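# Sponge from under workbench into steel box on top

## Task

Retrieve the yellow sponge from beneath the workbench and get it inside the steel box. The steel box must end up resting flat on the workbench top, entirely within its edges. No robot may topple or be left leaning. Anything held in place only by a robot at the end does not count. Finish by opening the grippers and backing the robots away.

## Robot and tools

Two mobile robots share the job: stretch (one arm) and rby (two arms). Each reports its state in its own frames; only images, lidar_m, wrist_depth_mm and head_depth_mm show where they are relative to each other. Robots must never press hard against each other, and rby's two arms must not press on each other either. Once a base touches another robot, any further driving presses hard.

TOOLS
execute_actions(actions, cameras): actions is a list holding one action or nothing. An action is a dict keyed by "stretch" and/or "rby"; every motion in it starts at once. An empty list only reports state and images. cameras picks which images come back (rby_head_camera, rby_left_wrist_camera, rby_right_wrist_camera, stretch_head_camera, stretch_nav_camera, stretch_wrist_camera, or "all"; omitted or null means all, [] means none); the pictures line lists the images in order. Unknown keys, camera names or out-of-range numbers reject the whole call and nothing moves. If a result reports a stop, the later calls of that reply are skipped. Each action lasts at most 15 s.
wait(seconds): 0 to 10 s; commands nothing new and returns state and images.
zoom_image(camera, region): region [x0, y0, x1, y1] in pixels of that camera's latest full image, origin top-left, at most 504 by 504.
finished_scene(scene): pass the current scene number; irreversible; only call it once the goal holds steadily. Replying without any tool call ends everything.

BASE COMMANDS (both robots): "base" holds exactly one of {"translate_m": d}, an offset in metres from the current spot, forward positive, or {"rotate_rad": d}, a turn in place in radians, left (counter-clockwise from above) positive. Neither base can move sideways. stretch: translate -1 to 1, rotate -3.2 to 3.2. rby: translate -3 to 3, rotate -3.2 to 3.2. "joints" always gives absolute targets by name; joints left out may keep pushing toward older targets.

STRETCH. Base 0.33 m long, 0.34 m wide; pivots 0.05 m behind its front edge; the arm extends to the robot's RIGHT, so drive the base to move the gripper forward. Folded and retracted, a turn sweeps radius 0.28 m. Joints (absolute): lift_m 0 to 1.1; arm_m 0 to 0.52 extension; wrist_yaw_rad -1.345 to 4.42 (0 along the arm, positive toward the front, 3.0 folded over the base); wrist_pitch_rad -1.57 to 0.451 (negative tips fingers down); wrist_roll_rad -2.911 to 2.911; gripper_m -0.089 to 0.179 (bigger is wider; actual gap is 0.007 to 0.025 less, zero under 0.007); head_pan_rad -3.953 to 1.73 (-1.57 looks along the arm); head_tilt_rad -1.53 to 0.419 (negative down). Optional "contact_limits": {"arm_m": effort %, 1 to 100} stops the arm when its effort reaches that value (gentler when lower). Fold or unfold the wrist only with lift_m 0.32 to 0.95, wrist_pitch_rad -0.4 and roll near 0; after folding, the lift may go down to 0.25. With wrist_yaw_rad below -0.4 keep pitch at -0.5 or lower. The base moves fast only when lift_m < 0.30, arm_m < 0.03 and wrist_yaw_rad > 2.54. To grasp, command gripper_m below the object's width; to release, go at least 0.02 above the touching value. Lift and arm halt with contact_stop on firm contact and then go slack. The base, wrist and head just keep pushing; wrist servos can torque_fault for 10 s. Pushing with the gripper higher than about 0.45 m, or driving while holding something fixed, can tip stretch; if base_tilt shows a lean, withdraw the gripper, reverse in small steps and lower the lift to about 0.2. hand_pose is in the base frame (x forward, y left, z up, origin between the drive wheels). lidar_m: 12 ranges at 30-degree steps counter-clockwise from straight ahead, 0.17 m above the floor; "-" means nothing seen.

RBY. Base 0.66 m long, 0.58 m wide, front edge 0.10 m ahead of the wheel axle; the bent leg may protrude forward. Joints (absolute, radians unless _m): torso_squat_rad 0 to 1.2; torso_shift_rad -0.3 to 0.6; torso_pitch_rad -0.2 to 1.4 (positive bows); torso_yaw_rad -1.5 to 1.5 (positive left). Per arm: shoulder_pitch -2.356 to 2.356 (negative raises forward); left_shoulder_roll 0 to 3.141, right_shoulder_roll -3.141 to 0 (outward lifts); shoulder_yaw -2.094 to 2.094; elbow -2.617 to 0.01 (negative bends); forearm_roll -3.141 to 3.141; wrist_pitch -1.57 to 1.919; hand_roll -2.705 to 2.705; gripper_m 0 to 0.1 opening (command at least 0.005 under the object's width; off_target is then normal). head_pan_rad -0.523 to 0.523, head_tilt_rad -0.35 to 1.57 (positive down). Combined torso limits: squat+shift <= 1.52; squat-shift+pitch <= 1.57; shift+0.5 pitch-0.4 squat <= 0.7; shift+0.3 pitch-0.5 squat <= 0.39. Optional "speeds": translate_m 0.05 to 0.4 m/s, rotate_rad 0.1 to 1.509 rad/s. Optional "min_time_s" 0.1 to 8 stretches arm and head motions. chest, left_hand, right_hand are in the base frame; the hand point sits between the pads, fingers along -z. Each arm handles 3 kg; load far in front tips the robot. The base never stops for furniture.

RESULTS. base_status and joint_status: done, off_target (may still push), contact_stop, time_out, torque_fault, limit_stop_at_<name>, stopped_with_arm, not_followed (an arm collision check withheld targets; read the cause line). A stop in one rby joint group halts that whole group. on_its_own lists uncommanded items; "held at" is a target, not a position. motor_effort gives percent, peak in brackets. A contact torque reaching an rby joint's load limit freezes rby for 10 s. MOTOR HOT warns from 65 °C; at 80 °C an OVER-TEMPERATURE FAULT brakes that arm. After any stop, back off arms first, then torso, in a separate action. Odometry counts wheel turns only.

AVOID: drops, slams, hard pushes, robots tipping, objects falling.

Each tool is called after ">>>" as name([rows], argument=value, ...), one row to a line, values as JSON.

## Session

>>> execute_actions(actions=[])

Scene clock: 0.00 s.
stretch.base_odometry: x=+0.000 y=+0.000 heading=+0.000 (m, m, rad; stretch's odometry frame)
stretch.turned_by_wheels: +0.000 (rad since the last result)
stretch.turned_by_imu: +0.000 (rad since the last result)
stretch.base_tilt: forward=+0.6 right=+0.3 (deg)
stretch.lidar_m: 1.21 1.56 1.57 1.95 2.12 3.12 3.23 1.85 3.56 1.85 1.28 1.19
stretch.head_depth_mm: 1073 1079 1089 1087 1092 1098 1097 / 1136 1132 1131 1144 1143 1146 1144 / 1189 1183 1191 1197 1197 1206 1197 / 1241 1241 1236 1256 1264 1255 1270 / 1303 1319 1313 1318 1319 1329 1332 / 1387 1382 1380 1390 1389 1392 1406 / 1494 1479 1497 1501 1501 1455 1461
stretch.base_status: not commanded
stretch.joint_positions: lift_m=+0.397 arm_m=+0.000 wrist_yaw_rad=+3.124 wrist_pitch_rad=-0.554 wrist_roll_rad=+0.008 gripper_m=+0.037 head_pan_rad=-0.016 head_tilt_rad=-0.023
stretch.joint_status: not commanded
stretch.motor_effort: left_wheel=+0 right_wheel=+0 lift_m=+42 arm_m=+0 wrist_yaw_rad=+0 wrist_pitch_rad=+5 wrist_roll_rad=+0 gripper_m=+0 head_pan_rad=+0 head_tilt_rad=+4 (%)
stretch.hand_pose: x=-0.0176 y=+0.0605 z=+0.3799 quat_wxyz=(+0.200, +0.684, +0.187, +0.676) (m; stretch's base frame)
stretch.wrist_depth_mm: - - - - - - - / - - - - - - - / 864 923 - 948 978 - - / 728 745 773 782 799 812 859 / 632 650 682 675 693 704 716 / 548 563 - 570 620 606 601 / 500 - - - 526 533 539
rby.base_odometry: x=+0.000 y=+0.000 heading=+0.000 (m, m, rad; rby's odometry frame)
rby.base_status: not commanded
rby.joint_positions: torso_squat_rad=+0.350 torso_shift_rad=-0.001 torso_pitch_rad=+0.000 torso_yaw_rad=+0.000 left_shoulder_pitch_rad=+0.005 left_shoulder_roll_rad=+0.012 left_shoulder_yaw_rad=+0.039 left_elbow_rad=-0.305 left_forearm_roll_rad=+0.036 left_wrist_pitch_rad=+0.026 left_hand_roll_rad=-0.031 left_gripper_m=+0.099 right_shoulder_pitch_rad=-0.022 right_shoulder_roll_rad=-0.003 right_shoulder_yaw_rad=+0.031 right_elbow_rad=-0.184 right_forearm_roll_rad=+0.000 right_wrist_pitch_rad=-0.043 right_hand_roll_rad=+0.026 right_gripper_m=+0.100 head_pan_rad=+0.001 head_tilt_rad=+0.399
rby.joint_status: not commanded
rby.chest: x=-0.2286 y=-0.0011 z=+1.2475 quat_wxyz=(+1.000, +0.001, +0.000, +0.000) (m; rby's base frame)
rby.left_hand: x=-0.0911 y=+0.2348 z=+0.5761 quat_wxyz=(+0.990, +0.009, -0.136, +0.022) (m; rby's base frame)
rby.right_hand: x=-0.1136 y=-0.2187 z=+0.5714 quat_wxyz=(+0.992, +0.000, -0.124, +0.033) (m; rby's base frame)
pictures: rby_head_camera, rby_left_wrist_camera, rby_right_wrist_camera, stretch_head_camera (sideways: a quarter turn clockwise sets it upright), stretch_nav_camera (sideways: a quarter turn counterclockwise sets it upright), stretch_wrist_camera
Images, in order (width x height): rby_head_camera 896x504, rby_left_wrist_camera 644x364, rby_right_wrist_camera 644x364, stretch_head_camera 896x504, stretch_nav_camera 672x504, stretch_wrist_camera 644x364.

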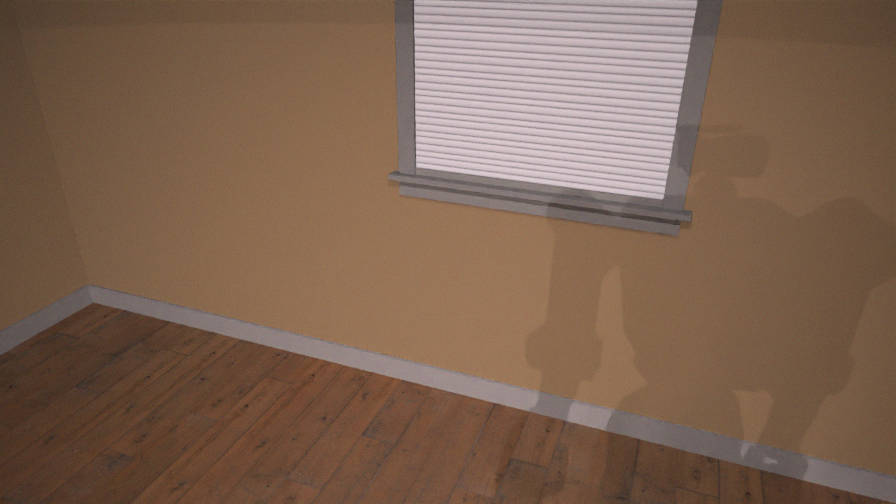

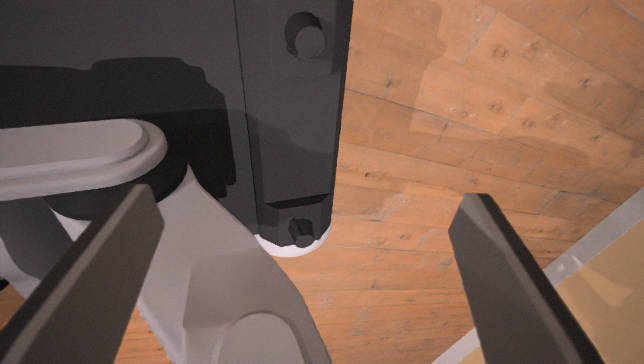

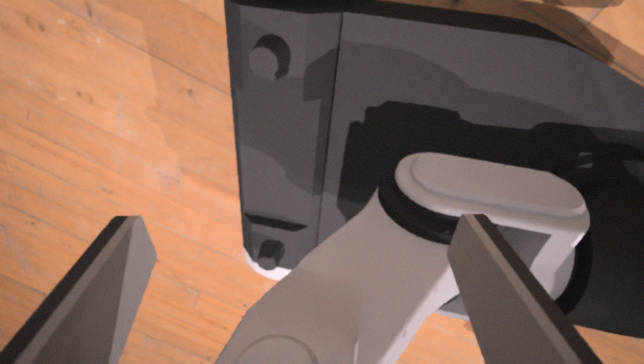

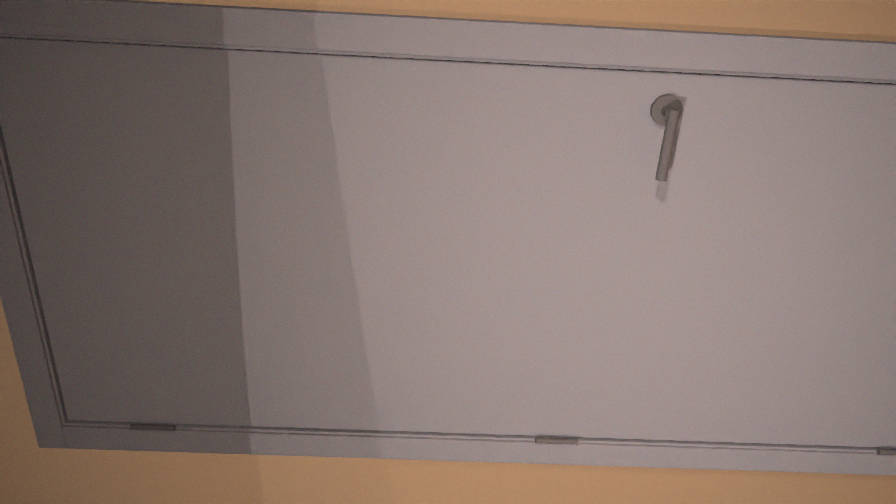

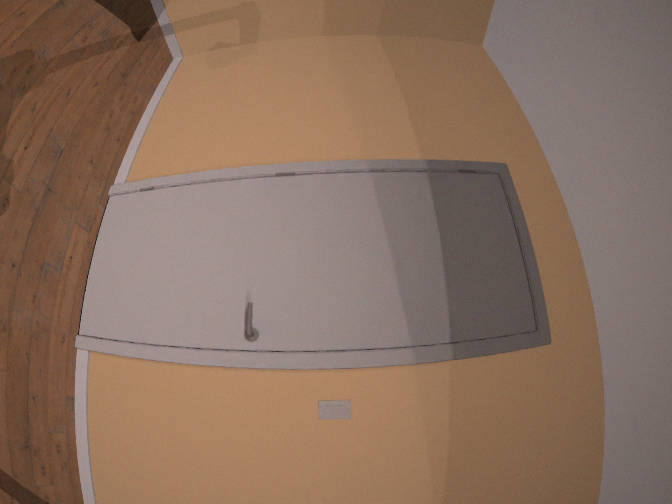

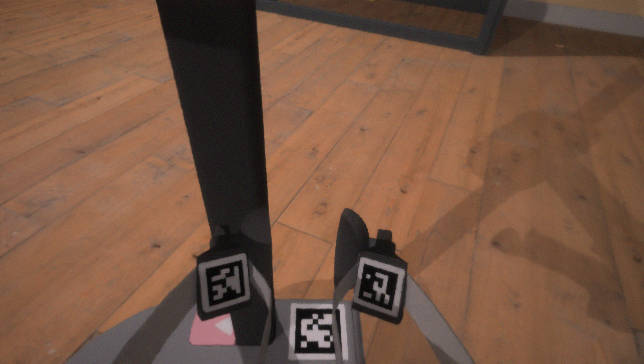

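>>> execute_actions([
  {"stretch":{"joints":{"head_pan_rad":1.7,"head_tilt_rad":-0.45}},"rby":{"joints":{"torso_yaw_rad":1.4,"head_pan_rad":0.5}}},
], cameras=["rby_head_camera","stretch_head_camera","stretch_nav_camera"])

Scene clock: 2.30 s.
stretch.base_odometry: x=+0.000 y=+0.000 heading=+0.000 (m, m, rad; stretch's odometry frame)
stretch.turned_by_wheels: +0.000 (rad since the last result)
stretch.turned_by_imu: +0.000 (rad since the last result)
stretch.base_tilt: forward=+0.6 right=+0.4 (deg)
stretch.lidar_m: 1.21 1.56 1.57 1.95 2.12 3.11 3.23 1.86 3.56 1.86 1.28 1.18
stretch.head_depth_mm: 2013 2144 2041 1966 2102 1702 1398 / 2147 2282 2009 2174 2176 1682 1389 / 2268 2443 2180 2257 2096 1683 1375 / 2394 2544 2151 2158 2161 1680 1371 / 2576 2745 2181 2193 2115 1688 1361 / 2736 2978 2282 2440 2140 1643 1360 / 2964 3246 3529 2924 2120 1689 -
stretch.base_status: not commanded
stretch.joint_positions: lift_m=+0.397 arm_m=+0.000 wrist_yaw_rad=+3.124 wrist_pitch_rad=-0.554 wrist_roll_rad=+0.008 gripper_m=+0.037 head_pan_rad=+1.693 head_tilt_rad=-0.444
stretch.joint_status: all done
stretch.motor_effort: left_wheel=+0(0) right_wheel=+0(1) lift_m=+42(42) arm_m=+0(0) wrist_yaw_rad=+0(0) wrist_pitch_rad=+5(5) wrist_roll_rad=+0(0) gripper_m=+0(0) head_pan_rad=+2(34) head_tilt_rad=-3(39) (%)
stretch.hand_pose: x=-0.0176 y=+0.0605 z=+0.3799 quat_wxyz=(+0.200, +0.684, +0.187, +0.676) (m; stretch's base frame)
stretch.wrist_depth_mm: - - - - - - - / - - - - - - - / 894 908 - 945 968 - - / 738 761 769 776 792 803 814 / 635 646 671 658 712 698 707 / 548 567 - 575 618 605 602 / 506 - - - 518 533 543
rby.base_odometry: x=+0.000 y=+0.000 heading=+0.000 (m, m, rad; rby's odometry frame)
rby.base_status: not commanded
rby.joint_positions: torso_squat_rad=+0.350 torso_shift_rad=-0.001 torso_pitch_rad=+0.000 torso_yaw_rad=+0.775 left_shoulder_pitch_rad=+0.006 left_shoulder_roll_rad=+0.012 left_shoulder_yaw_rad=+0.039 left_elbow_rad=-0.304 left_forearm_roll_rad=+0.036 left_wrist_pitch_rad=+0.026 left_hand_roll_rad=-0.031 left_gripper_m=+0.099 right_shoulder_pitch_rad=-0.022 right_shoulder_roll_rad=-0.003 right_shoulder_yaw_rad=+0.031 right_elbow_rad=-0.184 right_forearm_roll_rad=+0.000 right_wrist_pitch_rad=-0.043 right_hand_roll_rad=+0.026 right_gripper_m=+0.100 head_pan_rad=+0.500 head_tilt_rad=+0.399
rby.joint_status: torso_yaw_rad limit_stop_at_own_body (moved +0.774 of +1.400); the others done
rby.on_its_own: torso_yaw_rad is held at +0.775, not at your +1.400, since a limit_stop_at_own_body
rby.chest: x=-0.2286 y=-0.0011 z=+1.2475 quat_wxyz=(+0.926, +0.001, +0.000, +0.378) (m; rby's base frame)
rby.left_hand: x=-0.2948 y=+0.2638 z=+0.5761 quat_wxyz=(+0.909, +0.060, -0.123, +0.394) (m; rby's base frame)
rby.right_hand: x=+0.0066 y=-0.0757 z=+0.5717 quat_wxyz=(+0.906, +0.046, -0.115, +0.405) (m; rby's base frame)
pictures: rby_head_camera, stretch_head_camera (sideways: a quarter turn clockwise sets it upright), stretch_nav_camera (sideways: a quarter turn counterclockwise sets it upright)
Images, in order (width x height): rby_head_camera 896x504, stretch_head_camera 896x504, stretch_nav_camera 672x504.

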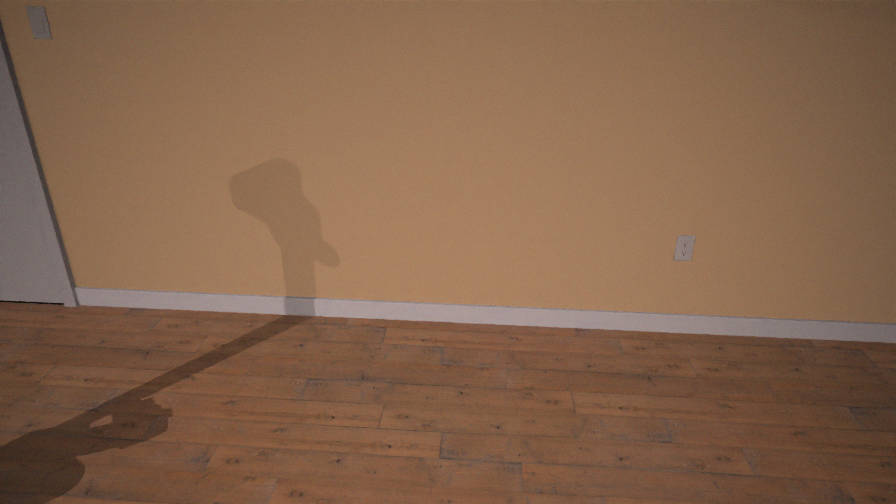

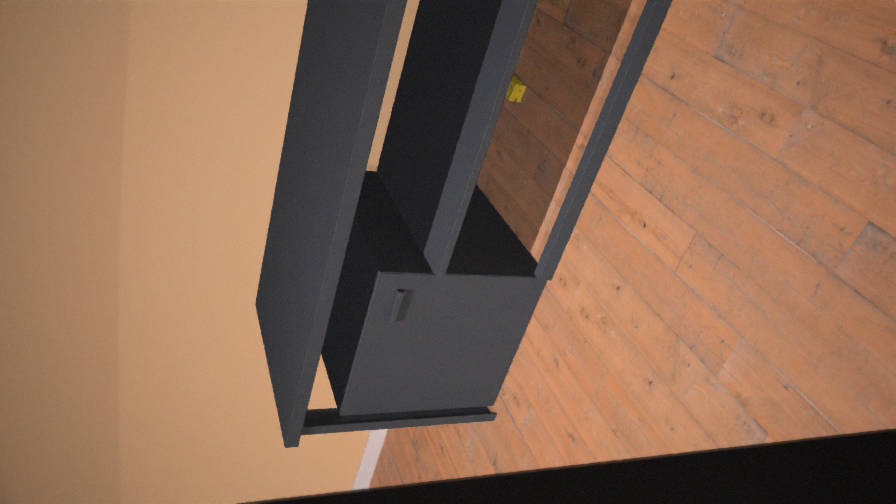

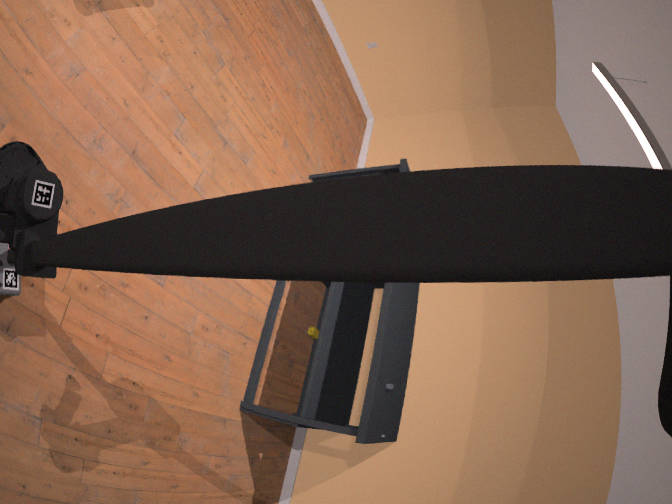

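>>> execute_actions([
  {"stretch":{"base":{"rotate_rad":1.2},"joints":{"lift_m":0.33}},"rby":{"base":{"rotate_rad":1.6},"joints":{"torso_yaw_rad":0.0,"head_pan_rad":0.4,"head_tilt_rad":0.5}}},
], cameras=["rby_head_camera","stretch_head_camera","stretch_nav_camera"])

Scene clock: 6.87 s.
stretch.base_odometry: x=+0.000 y=+0.000 heading=+1.200 (m, m, rad; stretch's odometry frame)
stretch.turned_by_wheels: +1.200 (rad since the last result)
stretch.turned_by_imu: +1.186 (rad since the last result)
stretch.base_tilt: forward=+0.7 right=+0.5 (deg)
stretch.lidar_m: 1.57 1.95 3.52 3.10 3.65 2.03 3.56 1.61 1.23 1.19 1.25 1.84
stretch.head_depth_mm: 2906 3067 3339 3042 2201 1713 1399 / 2921 3155 3411 3040 2159 1712 1385 / 3030 3227 3453 2999 2170 1677 1370 / 3013 3287 3423 2974 2134 1692 1373 / 3083 3231 3485 2976 2160 1667 1376 / 3203 3417 3580 2912 2105 1647 1354 / 3244 3465 3707 2883 2106 1703 -
stretch.base_status: done
stretch.joint_positions: lift_m=+0.330 arm_m=+0.000 wrist_yaw_rad=+3.124 wrist_pitch_rad=-0.554 wrist_roll_rad=+0.008 gripper_m=+0.037 head_pan_rad=+1.693 head_tilt_rad=-0.445
stretch.joint_status: all done
stretch.motor_effort: left_wheel=-2(5) right_wheel=+2(5) lift_m=+31(37) arm_m=+0(0) wrist_yaw_rad=+0(1) wrist_pitch_rad=+5(5) wrist_roll_rad=+0(0) gripper_m=-1(0) head_pan_rad=+3(3) head_tilt_rad=-4(4) (%)
stretch.hand_pose: x=-0.0176 y=+0.0604 z=+0.3137 quat_wxyz=(+0.201, +0.684, +0.187, +0.676) (m; stretch's base frame)
stretch.wrist_depth_mm: - - - - - - - / 919 982 - - - - - / 759 790 - 813 868 911 916 / 645 655 675 689 681 715 727 / 559 558 576 586 600 605 604 / 494 - - - 529 530 539 / - - - - 460 461 473
rby.base_odometry: x=+0.000 y=+0.000 heading=+1.600 (m, m, rad; rby's odometry frame)
rby.base_status: done
rby.joint_positions: torso_squat_rad=+0.350 torso_shift_rad=-0.001 torso_pitch_rad=+0.000 torso_yaw_rad=+0.000 left_shoulder_pitch_rad=+0.005 left_shoulder_roll_rad=+0.012 left_shoulder_yaw_rad=+0.039 left_elbow_rad=-0.305 left_forearm_roll_rad=+0.036 left_wrist_pitch_rad=+0.026 left_hand_roll_rad=-0.031 left_gripper_m=+0.099 right_shoulder_pitch_rad=-0.022 right_shoulder_roll_rad=-0.003 right_shoulder_yaw_rad=+0.031 right_elbow_rad=-0.184 right_forearm_roll_rad=+0.000 right_wrist_pitch_rad=-0.043 right_hand_roll_rad=+0.026 right_gripper_m=+0.100 head_pan_rad=+0.400 head_tilt_rad=+0.500
rby.joint_status: all done
rby.chest: x=-0.2286 y=-0.0012 z=+1.2475 quat_wxyz=(+1.000, +0.001, +0.000, +0.000) (m; rby's base frame)
rby.left_hand: x=-0.0910 y=+0.2348 z=+0.5761 quat_wxyz=(+0.990, +0.009, -0.136, +0.022) (m; rby's base frame)
rby.right_hand: x=-0.1139 y=-0.2187 z=+0.5714 quat_wxyz=(+0.992, +0.000, -0.124, +0.032) (m; rby's base frame)
pictures: rby_head_camera, stretch_head_camera (sideways: a quarter turn clockwise sets it upright), stretch_nav_camera (sideways: a quarter turn counterclockwise sets it upright)
Images, in order (width x height): rby_head_camera 896x504, stretch_head_camera 896x504, stretch_nav_camera 672x504.

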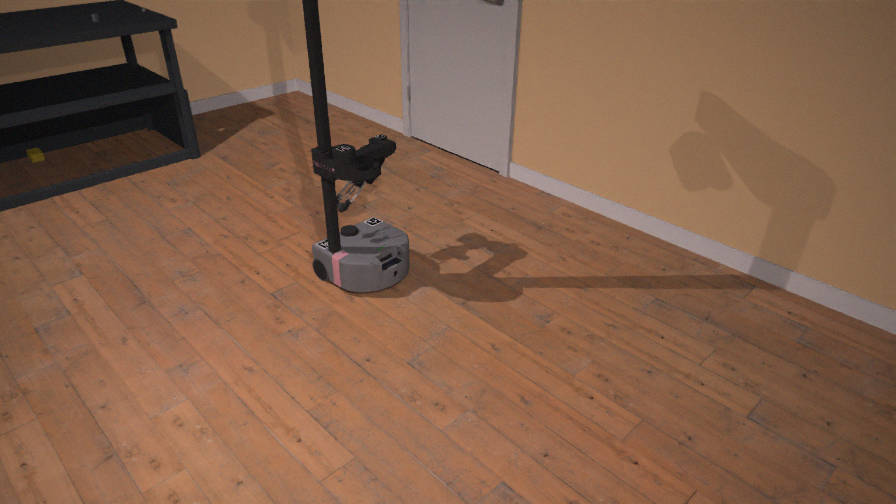

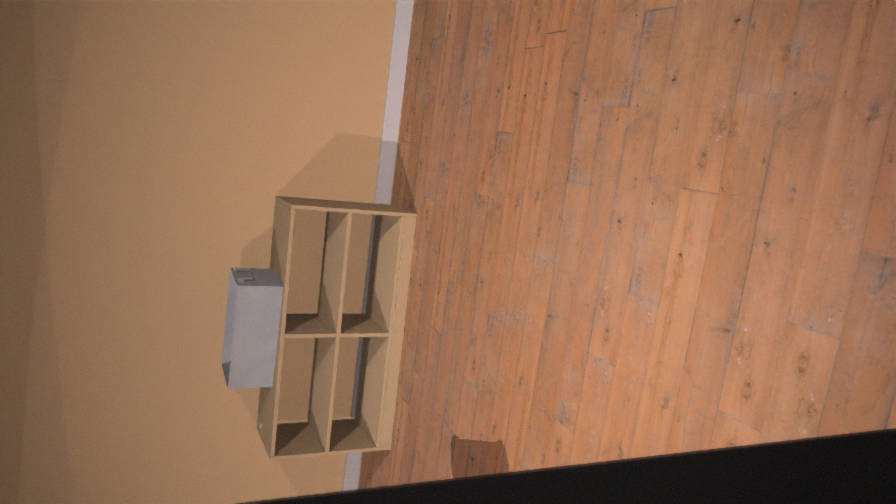

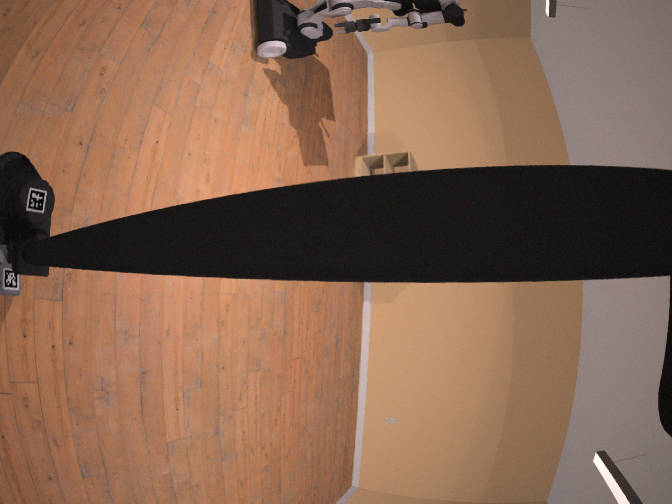

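>>> execute_actions([
  {"stretch":{"base":{"rotate_rad":0.33},"joints":{"lift_m":0.27,"head_pan_rad":0,"head_tilt_rad":-0.7}},"rby":{"base":{"rotate_rad":1.7},"joints":{"head_pan_rad":0,"head_tilt_rad":0.3}}},
], cameras=["rby_head_camera"])

>>> execute_actions([
  {"stretch":{"base":{"translate_m":1.0}}},
], cameras=["rby_head_camera","stretch_head_camera"])

Scene clock: 12.60 s.
stretch.base_odometry: x=+0.000 y=+0.000 heading=+1.530 (m, m, rad; stretch's odometry frame)
stretch.turned_by_wheels: +0.330 (rad since the last result)
stretch.turned_by_imu: +0.326 (rad since the last result)
stretch.base_tilt: forward=+0.7 right=+0.4 (deg)
stretch.lidar_m: 1.94 2.02 3.11 3.23 1.96 2.20 2.01 1.31 1.18 1.18 1.50 1.57
stretch.head_depth_mm: 1952 1660 1844 1902 1656 1403 1207 / 2010 1761 1934 1948 1647 1393 1209 / 2047 1731 1976 2004 1652 1389 1194 / 2125 2050 2299 2024 1623 1374 1198 / 2169 2057 2288 1978 1612 1380 1182 / 2253 1949 2155 1952 1607 1366 1190 / 2231 2011 2256 1943 1608 1356 1177
stretch.base_status: done
stretch.joint_positions: lift_m=+0.270 arm_m=+0.000 wrist_yaw_rad=+3.124 wrist_pitch_rad=-0.555 wrist_roll_rad=+0.008 gripper_m=+0.037 head_pan_rad=+0.007 head_tilt_rad=-0.692
stretch.joint_status: all done
stretch.motor_effort: left_wheel=-2(8) right_wheel=+1(8) lift_m=+31(29) arm_m=+0(0) wrist_yaw_rad=+0(1) wrist_pitch_rad=+5(4) wrist_roll_rad=+0(0) gripper_m=+0(0) head_pan_rad=-3(34) head_tilt_rad=-5(31) (%)
stretch.hand_pose: x=-0.0176 y=+0.0604 z=+0.2536 quat_wxyz=(+0.201, +0.684, +0.187, +0.676) (m; stretch's base frame)
stretch.wrist_depth_mm: - - - - - - - / 823 837 - 890 943 950 - / 671 682 - 728 730 754 788 / 558 582 576 591 609 631 628 / 490 512 - 534 525 524 531 / - - - - 465 453 463 / - - - - 391 399 408
rby.base_odometry: x=+0.000 y=+0.000 heading=-2.984 (m, m, rad; rby's odometry frame)
rby.base_status: done
rby.joint_positions: torso_squat_rad=+0.350 torso_shift_rad=-0.001 torso_pitch_rad=+0.000 torso_yaw_rad=+0.000 left_shoulder_pitch_rad=+0.005 left_shoulder_roll_rad=+0.012 left_shoulder_yaw_rad=+0.039 left_elbow_rad=-0.305 left_forearm_roll_rad=+0.036 left_wrist_pitch_rad=+0.026 left_hand_roll_rad=-0.031 left_gripper_m=+0.099 right_shoulder_pitch_rad=-0.022 right_shoulder_roll_rad=-0.003 right_shoulder_yaw_rad=+0.031 right_elbow_rad=-0.184 right_forearm_roll_rad=+0.000 right_wrist_pitch_rad=-0.043 right_hand_roll_rad=+0.026 right_gripper_m=+0.100 head_pan_rad=+0.000 head_tilt_rad=+0.300
rby.joint_status: all done
rby.chest: x=-0.2286 y=-0.0012 z=+1.2475 quat_wxyz=(+1.000, +0.001, +0.000, +0.000) (m; rby's base frame)
rby.left_hand: x=-0.0910 y=+0.2348 z=+0.5761 quat_wxyz=(+0.990, +0.009, -0.136, +0.022) (m; rby's base frame)
rby.right_hand: x=-0.1138 y=-0.2187 z=+0.5714 quat_wxyz=(+0.992, +0.000, -0.124, +0.032) (m; rby's base frame)
pictures: rby_head_camera
Images, in order (width x height): rby_head_camera 896x504.

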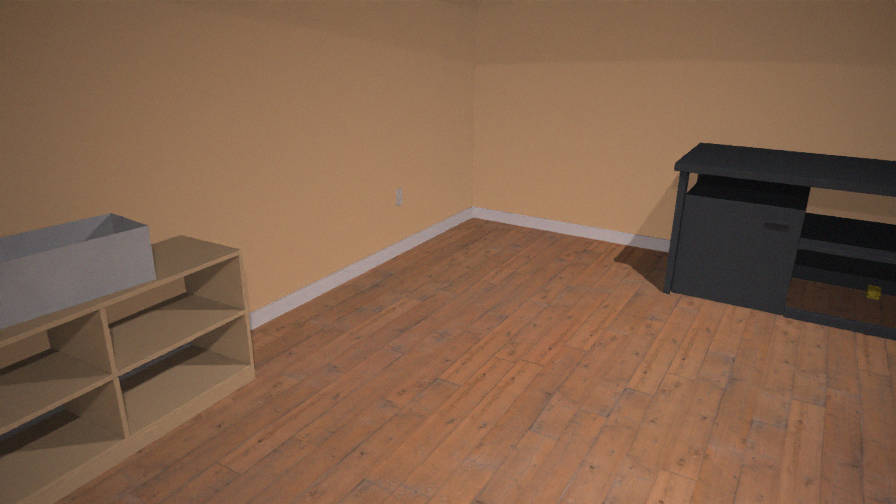

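Scene clock: 17.53 s.
stretch.base_odometry: x=+0.041 y=+0.999 heading=+1.530 (m, m, rad; stretch's odometry frame)
stretch.turned_by_wheels: +0.000 (rad since the last result)
stretch.turned_by_imu: +0.003 (rad since the last result)
stretch.base_tilt: forward=+0.6 right=+0.3 (deg)
stretch.lidar_m: 1.19 1.00 3.07 2.99 3.83 2.69 2.62 1.70 1.56 1.60 0.75 1.09
stretch.head_depth_mm: 1161 1264 1026 796 1080 1305 1184 / 1203 1309 1017 793 1106 1331 1206 / 1265 1336 1013 811 1098 1377 1199 / 1308 1389 999 856 1145 1343 1190 / 1363 1384 987 1214 1170 1354 1191 / 1438 1361 980 1239 1493 1372 1186 / 1501 1356 975 1196 1413 1369 1185
stretch.base_status: done
stretch.joint_positions: lift_m=+0.270 arm_m=+0.000 wrist_yaw_rad=+3.124 wrist_pitch_rad=-0.555 wrist_roll_rad=+0.008 gripper_m=+0.037 head_pan_rad=+0.007 head_tilt_rad=-0.692
stretch.joint_status: not commanded
stretch.motor_effort: left_wheel=-2(5) right_wheel=+2(9) lift_m=+31(31) arm_m=+0(0) wrist_yaw_rad=+0(1) wrist_pitch_rad=+5(5) wrist_roll_rad=+0(0) gripper_m=-1(0) head_pan_rad=-3(3) head_tilt_rad=-5(5) (%)
stretch.hand_pose: x=-0.0176 y=+0.0604 z=+0.2536 quat_wxyz=(+0.201, +0.684, +0.187, +0.676) (m; stretch's base frame)
stretch.wrist_depth_mm: - - - - - - - / 807 850 - 917 948 958 - / 654 687 - 717 743 752 760 / 549 566 562 593 606 620 641 / 479 516 - 521 515 530 532 / - - - - 449 458 468 / - - - - 395 398 403
rby.base_odometry: x=+0.000 y=+0.000 heading=-2.984 (m, m, rad; rby's odometry frame)
rby.base_status: not commanded
rby.joint_positions: torso_squat_rad=+0.350 torso_shift_rad=-0.001 torso_pitch_rad=+0.000 torso_yaw_rad=+0.000 left_shoulder_pitch_rad=+0.005 left_shoulder_roll_rad=+0.012 left_shoulder_yaw_rad=+0.039 left_elbow_rad=-0.305 left_forearm_roll_rad=+0.036 left_wrist_pitch_rad=+0.026 left_hand_roll_rad=-0.031 left_gripper_m=+0.099 right_shoulder_pitch_rad=-0.022 right_shoulder_roll_rad=-0.003 right_shoulder_yaw_rad=+0.031 right_elbow_rad=-0.184 right_forearm_roll_rad=+0.000 right_wrist_pitch_rad=-0.043 right_hand_roll_rad=+0.026 right_gripper_m=+0.100 head_pan_rad=+0.000 head_tilt_rad=+0.300
rby.joint_status: not commanded
rby.chest: x=-0.2286 y=-0.0012 z=+1.2475 quat_wxyz=(+1.000, +0.001, +0.000, +0.000) (m; rby's base frame)
rby.left_hand: x=-0.0910 y=+0.2348 z=+0.5761 quat_wxyz=(+0.990, +0.009, -0.136, +0.022) (m; rby's base frame)
rby.right_hand: x=-0.1138 y=-0.2187 z=+0.5714 quat_wxyz=(+0.992, +0.000, -0.124, +0.032) (m; rby's base frame)
pictures: rby_head_camera, stretch_head_camera (sideways: a quarter turn clockwise sets it upright)
Images, in order (width x height): rby_head_camera 896x504, stretch_head_camera 896x504.

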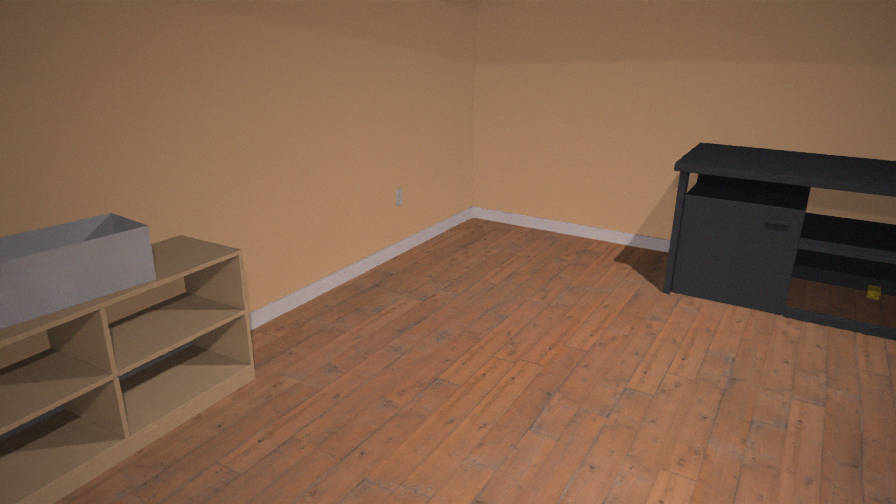

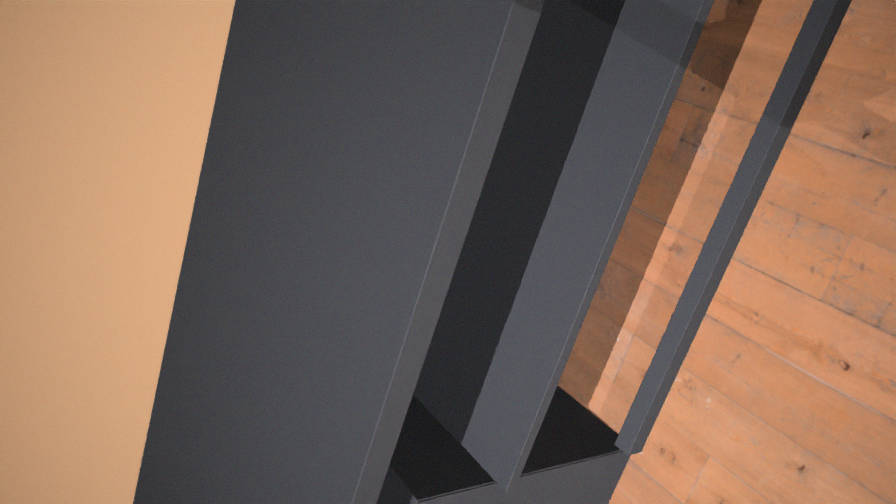

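>>> execute_actions([
  {"stretch":{"base":{"rotate_rad":1.37},"joints":{"lift_m":0.35,"head_pan_rad":-1.57,"head_tilt_rad":-0.95}},"rby":{"base":{"rotate_rad":0.75},"joints":{"head_tilt_rad":0.45}}},
], cameras=["rby_head_camera","stretch_head_camera"])

Scene clock: 21.10 s.
stretch.base_odometry: x=+0.041 y=+0.999 heading=+2.900 (m, m, rad; stretch's odometry frame)
stretch.turned_by_wheels: +1.370 (rad since the last result)
stretch.turned_by_imu: +1.352 (rad since the last result)
stretch.base_tilt: forward=+0.7 right=+0.4 (deg)
stretch.lidar_m: 3.07 2.99 2.65 2.84 1.94 1.58 1.56 1.72 0.75 1.34 1.00 1.20
stretch.head_depth_mm: 1045 840 757 1089 1360 1248 1129 / 1044 844 765 1103 1371 1254 1132 / 1035 839 1145 1120 1360 1237 - / 1020 831 1159 1121 1374 1238 - / 1018 830 1158 1476 1374 1228 1110 / 1002 821 1179 1493 1377 1225 1107 / 992 811 1194 1509 1368 1217 1100
stretch.base_status: done
stretch.joint_positions: lift_m=+0.350 arm_m=+0.000 wrist_yaw_rad=+3.124 wrist_pitch_rad=-0.555 wrist_roll_rad=+0.008 gripper_m=+0.037 head_pan_rad=-1.563 head_tilt_rad=-0.939
stretch.joint_status: all done
stretch.motor_effort: left_wheel=-2(8) right_wheel=+2(9) lift_m=+53(54) arm_m=+0(1) wrist_yaw_rad=-1(1) wrist_pitch_rad=+5(5) wrist_roll_rad=+0(0) gripper_m=+0(0) head_pan_rad=-2(32) head_tilt_rad=-7(35) (%)
stretch.hand_pose: x=-0.0176 y=+0.0604 z=+0.3329 quat_wxyz=(+0.201, +0.684, +0.187, +0.676) (m; stretch's base frame)
stretch.wrist_depth_mm: - - - - - - - / - - - - - - - / 814 823 - 868 883 912 938 / 654 686 679 706 719 733 747 / 567 594 604 602 624 639 653 / 507 528 - - 554 546 565 / 458 - - - 474 488 497
rby.base_odometry: x=+0.000 y=+0.000 heading=-2.235 (m, m, rad; rby's odometry frame)
rby.base_status: done
rby.joint_positions: torso_squat_rad=+0.350 torso_shift_rad=-0.001 torso_pitch_rad=+0.000 torso_yaw_rad=+0.000 left_shoulder_pitch_rad=+0.005 left_shoulder_roll_rad=+0.012 left_shoulder_yaw_rad=+0.039 left_elbow_rad=-0.305 left_forearm_roll_rad=+0.036 left_wrist_pitch_rad=+0.026 left_hand_roll_rad=-0.031 left_gripper_m=+0.099 right_shoulder_pitch_rad=-0.022 right_shoulder_roll_rad=-0.003 right_shoulder_yaw_rad=+0.031 right_elbow_rad=-0.184 right_forearm_roll_rad=+0.000 right_wrist_pitch_rad=-0.043 right_hand_roll_rad=+0.026 right_gripper_m=+0.100 head_pan_rad=+0.000 head_tilt_rad=+0.450
rby.joint_status: all done
rby.chest: x=-0.2286 y=-0.0012 z=+1.2475 quat_wxyz=(+1.000, +0.001, +0.000, +0.000) (m; rby's base frame)
rby.left_hand: x=-0.0910 y=+0.2348 z=+0.5761 quat_wxyz=(+0.990, +0.009, -0.136, +0.022) (m; rby's base frame)
rby.right_hand: x=-0.1138 y=-0.2187 z=+0.5714 quat_wxyz=(+0.992, +0.000, -0.124, +0.032) (m; rby's base frame)
pictures: rby_head_camera, stretch_head_camera (sideways: a quarter turn clockwise sets it upright)
Images, in order (width x height): rby_head_camera 896x504, stretch_head_camera 896x504.

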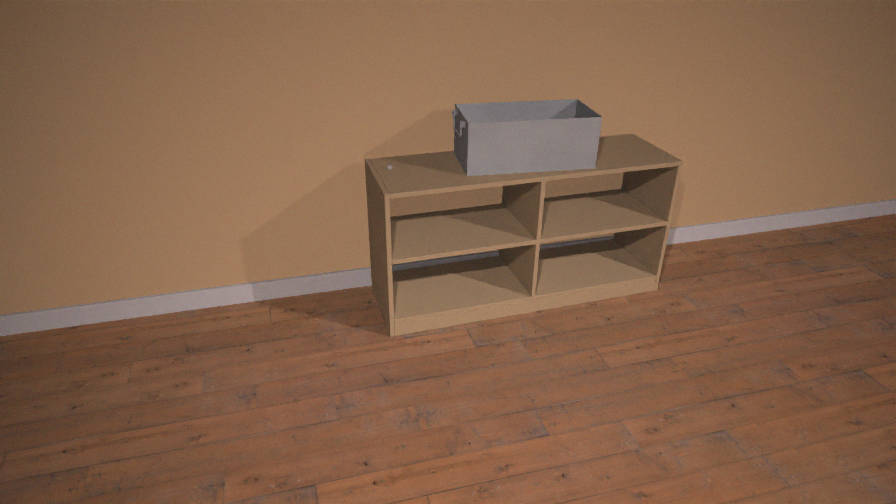

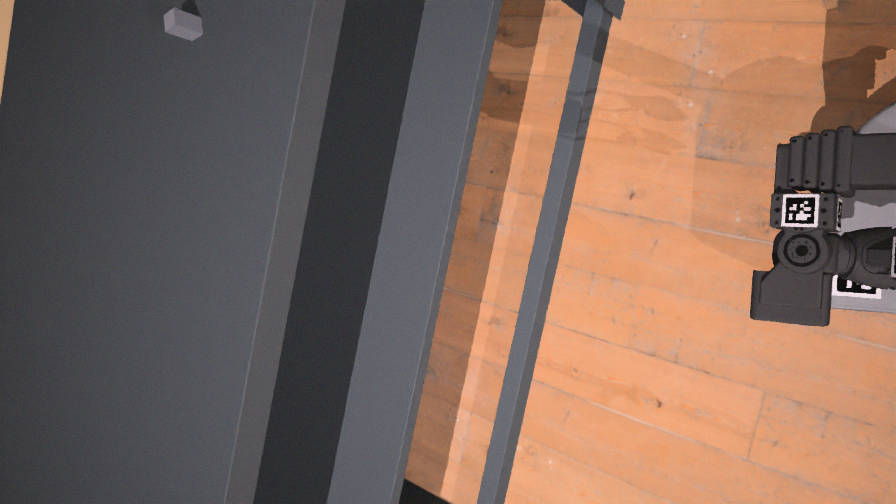

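>>> execute_actions([
  {"stretch":{"base":{"rotate_rad":-0.27},"joints":{"lift_m":0.4,"wrist_pitch_rad":-0.4,"head_tilt_rad":-0.8}},"rby":{"base":{"rotate_rad":-0.44}}},
], cameras=[])

>>> execute_actions([
  {"stretch":{"joints":{"wrist_yaw_rad":0,"gripper_m":0.15}},"rby":{"base":{"translate_m":1.57},"joints":{"left_elbow_rad":-1.6,"right_elbow_rad":-1.6,"left_wrist_pitch_rad":1.6,"right_wrist_pitch_rad":1.6,"left_hand_roll_rad":1.57,"right_hand_roll_rad":1.57}}},
], cameras=[])

>>> execute_actions([
  {"stretch":{"joints":{"lift_m":0.3,"wrist_pitch_rad":-0.3}},"rby":{"base":{"rotate_rad":0.755},"joints":{"head_tilt_rad":0.7}}},
], cameras=["rby_head_camera","stretch_head_camera","stretch_wrist_camera"])

Scene clock: 25.67 s.
stretch.base_odometry: x=+0.041 y=+0.999 heading=+2.630 (m, m, rad; stretch's odometry frame)
stretch.turned_by_wheels: -0.270 (rad since the last result)
stretch.turned_by_imu: -0.266 (rad since the last result)
stretch.base_tilt: forward=+0.7 right=+0.5 (deg)
stretch.lidar_m: 3.08 3.00 3.68 2.65 2.49 1.67 1.56 1.61 0.75 1.20 1.13 1.00
stretch.head_depth_mm: 1254 1146 854 1013 1421 1326 1165 / 1248 1095 845 1165 1366 1316 1159 / 1243 1084 844 1166 1444 1307 1153 / 1233 1067 834 1148 1429 1299 1154 / 1230 1058 832 1141 1435 1299 1157 / 1226 1044 824 1140 1428 1291 1139 / 1218 1039 816 1132 1423 1288 1130
stretch.base_status: done
stretch.joint_positions: lift_m=+0.400 arm_m=+0.000 wrist_yaw_rad=+3.124 wrist_pitch_rad=-0.420 wrist_roll_rad=+0.008 gripper_m=+0.037 head_pan_rad=-1.563 head_tilt_rad=-0.804
stretch.joint_status: all done
stretch.motor_effort: left_wheel=+2(6) right_wheel=-3(5) lift_m=+52(55) arm_m=+0(0) wrist_yaw_rad=+0(0) wrist_pitch_rad=+7(7) wrist_roll_rad=+0(0) gripper_m=-1(0) head_pan_rad=-3(3) head_tilt_rad=+1(20) (%)
stretch.hand_pose: x=-0.0173 y=+0.0794 z=+0.4119 quat_wxyz=(+0.154, +0.695, +0.141, +0.688) (m; stretch's base frame)
stretch.wrist_depth_mm: - - - - - - - / - - - - - - - / - - - - - - - / 873 920 - 986 - - - / 726 777 - 772 835 815 838 / 638 655 - 664 704 693 705 / 561 576 556 576 587 608 593
rby.base_odometry: x=+0.000 y=+0.000 heading=-2.673 (m, m, rad; rby's odometry frame)
rby.base_status: done
rby.joint_positions: torso_squat_rad=+0.350 torso_shift_rad=-0.001 torso_pitch_rad=+0.000 torso_yaw_rad=+0.000 left_shoulder_pitch_rad=+0.005 left_shoulder_roll_rad=+0.012 left_shoulder_yaw_rad=+0.039 left_elbow_rad=-0.305 left_forearm_roll_rad=+0.036 left_wrist_pitch_rad=+0.026 left_hand_roll_rad=-0.031 left_gripper_m=+0.099 right_shoulder_pitch_rad=-0.022 right_shoulder_roll_rad=-0.003 right_shoulder_yaw_rad=+0.031 right_elbow_rad=-0.184 right_forearm_roll_rad=+0.000 right_wrist_pitch_rad=-0.043 right_hand_roll_rad=+0.026 right_gripper_m=+0.100 head_pan_rad=+0.000 head_tilt_rad=+0.450
rby.joint_status: not commanded
rby.chest: x=-0.2286 y=-0.0011 z=+1.2475 quat_wxyz=(+1.000, +0.001, +0.000, +0.000) (m; rby's base frame)
rby.left_hand: x=-0.0910 y=+0.2348 z=+0.5761 quat_wxyz=(+0.990, +0.009, -0.136, +0.022) (m; rby's base frame)
rby.right_hand: x=-0.1138 y=-0.2187 z=+0.5714 quat_wxyz=(+0.992, +0.000, -0.124, +0.032) (m; rby's base frame)
pictures: none
No camera images: the call's "cameras" was empty. Leave "cameras" out to get every camera's image.

Scene clock: 31.13 s.
stretch.base_odometry: x=+0.041 y=+0.999 heading=+2.630 (m, m, rad; stretch's odometry frame)
stretch.turned_by_wheels: +0.000 (rad since the last result)
stretch.turned_by_imu: +0.001 (rad since the last result)
stretch.base_tilt: forward=+0.7 right=+0.4 (deg)
stretch.lidar_m: 3.07 2.40 2.38 4.49 2.49 1.67 1.56 1.61 0.75 1.20 1.13 1.00
stretch.head_depth_mm: 1254 1138 853 1015 1432 1325 1167 / 1248 1090 849 1164 1366 1318 1161 / 1247 1079 844 1152 1446 1304 1151 / 1233 1065 835 1155 1441 1294 1214 / 1232 1058 828 1145 1428 1295 1142 / 1231 1051 824 1139 1425 1287 1139 / 1223 1035 817 1127 1414 1291 1139
stretch.base_status: not commanded
stretch.joint_positions: lift_m=+0.400 arm_m=+0.000 wrist_yaw_rad=+0.003 wrist_pitch_rad=-0.420 wrist_roll_rad=+0.008 gripper_m=+0.150 head_pan_rad=-1.563 head_tilt_rad=-0.804
stretch.joint_status: all done
stretch.motor_effort: left_wheel=+2(2) right_wheel=-3(3) lift_m=+52(52) arm_m=+0(0) wrist_yaw_rad=-4(3) wrist_pitch_rad=+7(7) wrist_roll_rad=+0(0) gripper_m=+0(95) head_pan_rad=-3(3) head_tilt_rad=+2(2) (%)
stretch.hand_pose: x=-0.0209 y=-0.3689 z=+0.4119 quat_wxyz=(+0.689, +0.148, -0.694, -0.147) (m; stretch's base frame)
stretch.wrist_depth_mm: 501 534 578 640 691 - 461 / 379 396 416 442 431 451 - / - - - - 982 543 - / 867 930 956 967 907 598 - / 755 739 773 780 810 788 837 / 590 606 613 626 645 - 712 / 527 561 557 569 578 586 610
rby.base_odometry: x=-1.401 y=-0.709 heading=-2.674 (m, m, rad; rby's odometry frame)
rby.base_status: done
rby.joint_positions: torso_squat_rad=+0.350 torso_shift_rad=-0.001 torso_pitch_rad=+0.000 torso_yaw_rad=+0.000 left_shoulder_pitch_rad=+0.005 left_shoulder_roll_rad=+0.012 left_shoulder_yaw_rad=+0.039 left_elbow_rad=-1.600 left_forearm_roll_rad=+0.036 left_wrist_pitch_rad=+1.600 left_hand_roll_rad=+1.570 left_gripper_m=+0.099 right_shoulder_pitch_rad=-0.022 right_shoulder_roll_rad=-0.003 right_shoulder_yaw_rad=+0.031 right_elbow_rad=-1.600 right_forearm_roll_rad=+0.000 right_wrist_pitch_rad=+1.600 right_hand_roll_rad=+1.570 right_gripper_m=+0.100 head_pan_rad=+0.000 head_tilt_rad=+0.450
rby.joint_status: all done
rby.chest: x=-0.2286 y=-0.0012 z=+1.2475 quat_wxyz=(+1.000, +0.001, +0.000, +0.000) (m; rby's base frame)
rby.left_hand: x=+0.0567 y=+0.2296 z=+0.7966 quat_wxyz=(+0.693, -0.006, +0.009, +0.721) (m; rby's base frame)
rby.right_hand: x=+0.0699 y=-0.2110 z=+0.8031 quat_wxyz=(+0.694, -0.008, -0.007, +0.720) (m; rby's base frame)
pictures: none
No camera images: the call's "cameras" was empty. Leave "cameras" out to get every camera's image.

Scene clock: 33.97 s.
stretch.base_odometry: x=+0.041 y=+0.999 heading=+2.630 (m, m, rad; stretch's odometry frame)
stretch.turned_by_wheels: +0.000 (rad since the last result)
stretch.turned_by_imu: +0.000 (rad since the last result)
stretch.base_tilt: forward=+0.5 right=+0.4 (deg)
stretch.lidar_m: 3.08 2.44 2.17 4.48 2.49 1.67 1.55 1.61 0.75 1.21 1.13 1.00
stretch.head_depth_mm: 1262 1148 854 1013 1434 1322 1168 / 1251 1088 850 1172 1350 1309 1168 / 1244 1075 843 1151 1441 1309 1158 / 1240 1063 834 1157 1437 1295 1193 / 1234 1057 831 1139 1424 1292 1145 / 1222 1053 820 1146 1433 1292 1133 / 1215 1041 817 1138 1411 1286 1134
stretch.base_status: not commanded
stretch.joint_positions: lift_m=+0.300 arm_m=+0.000 wrist_yaw_rad=+0.002 wrist_pitch_rad=-0.321 wrist_roll_rad=+0.008 gripper_m=+0.150 head_pan_rad=-1.563 head_tilt_rad=-0.804
stretch.joint_status: all done
stretch.motor_effort: left_wheel=+2(2) right_wheel=-3(3) lift_m=+31(44) arm_m=+0(0) wrist_yaw_rad=-2(3) wrist_pitch_rad=+8(9) wrist_roll_rad=+0(0) gripper_m=+0(1) head_pan_rad=-2(2) head_tilt_rad=+3(2) (%)
stretch.hand_pose: x=-0.0209 y=-0.3803 z=+0.3354 quat_wxyz=(+0.696, +0.114, -0.700, -0.113) (m; stretch's base frame)
stretch.wrist_depth_mm: 374 363 388 462 404 459 447 / - - - - 937 570 - / - - - - 975 540 - / 857 899 913 961 897 559 - / 688 717 714 741 753 596 817 / 531 537 560 563 592 - 645 / 473 506 503 513 528 525 552
rby.base_odometry: x=-1.401 y=-0.709 heading=-1.919 (m, m, rad; rby's odometry frame)
rby.base_status: done
rby.joint_positions: torso_squat_rad=+0.350 torso_shift_rad=-0.001 torso_pitch_rad=+0.000 torso_yaw_rad=+0.000 left_shoulder_pitch_rad=+0.005 left_shoulder_roll_rad=+0.012 left_shoulder_yaw_rad=+0.039 left_elbow_rad=-1.600 left_forearm_roll_rad=+0.036 left_wrist_pitch_rad=+1.600 left_hand_roll_rad=+1.570 left_gripper_m=+0.099 right_shoulder_pitch_rad=-0.022 right_shoulder_roll_rad=-0.003 right_shoulder_yaw_rad=+0.031 right_elbow_rad=-1.600 right_forearm_roll_rad=+0.000 right_wrist_pitch_rad=+1.600 right_hand_roll_rad=+1.570 right_gripper_m=+0.100 head_pan_rad=+0.000 head_tilt_rad=+0.700
rby.joint_status: all done
rby.chest: x=-0.2286 y=-0.0012 z=+1.2475 quat_wxyz=(+1.000, +0.001, +0.000, +0.000) (m; rby's base frame)
rby.left_hand: x=+0.0567 y=+0.2296 z=+0.7966 quat_wxyz=(+0.693, -0.006, +0.009, +0.721) (m; rby's base frame)
rby.right_hand: x=+0.0699 y=-0.2110 z=+0.8031 quat_wxyz=(+0.694, -0.008, -0.007, +0.720) (m; rby's base frame)
pictures: rby_head_camera, stretch_head_camera (sideways: a quarter turn clockwise sets it upright), stretch_wrist_camera
Images, in order (width x height): rby_head_camera 896x504, stretch_head_camera 896x504, stretch_wrist_camera 644x364.

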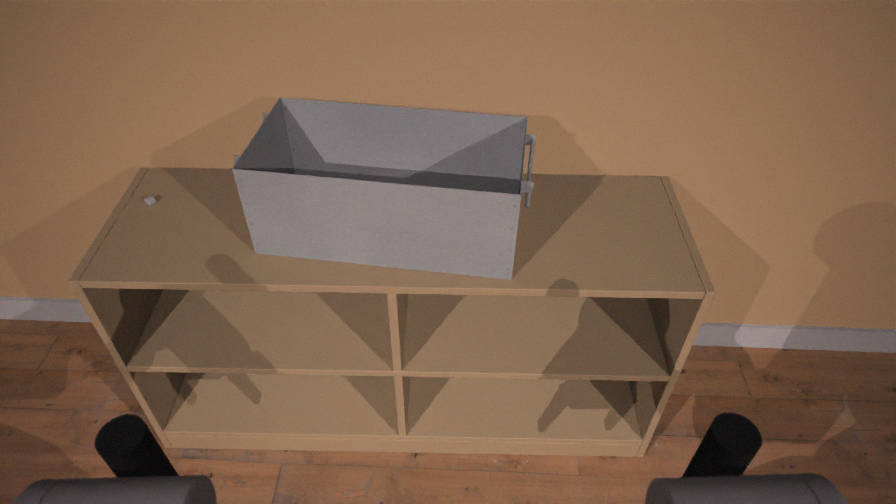

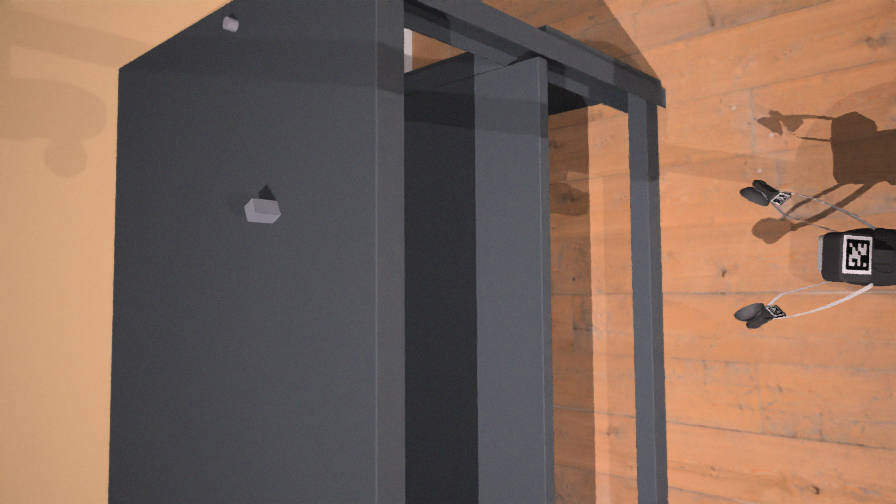

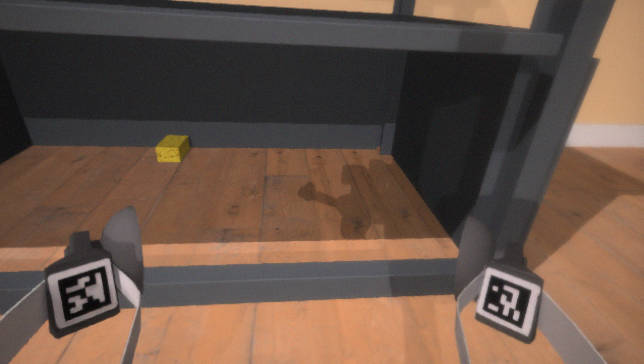

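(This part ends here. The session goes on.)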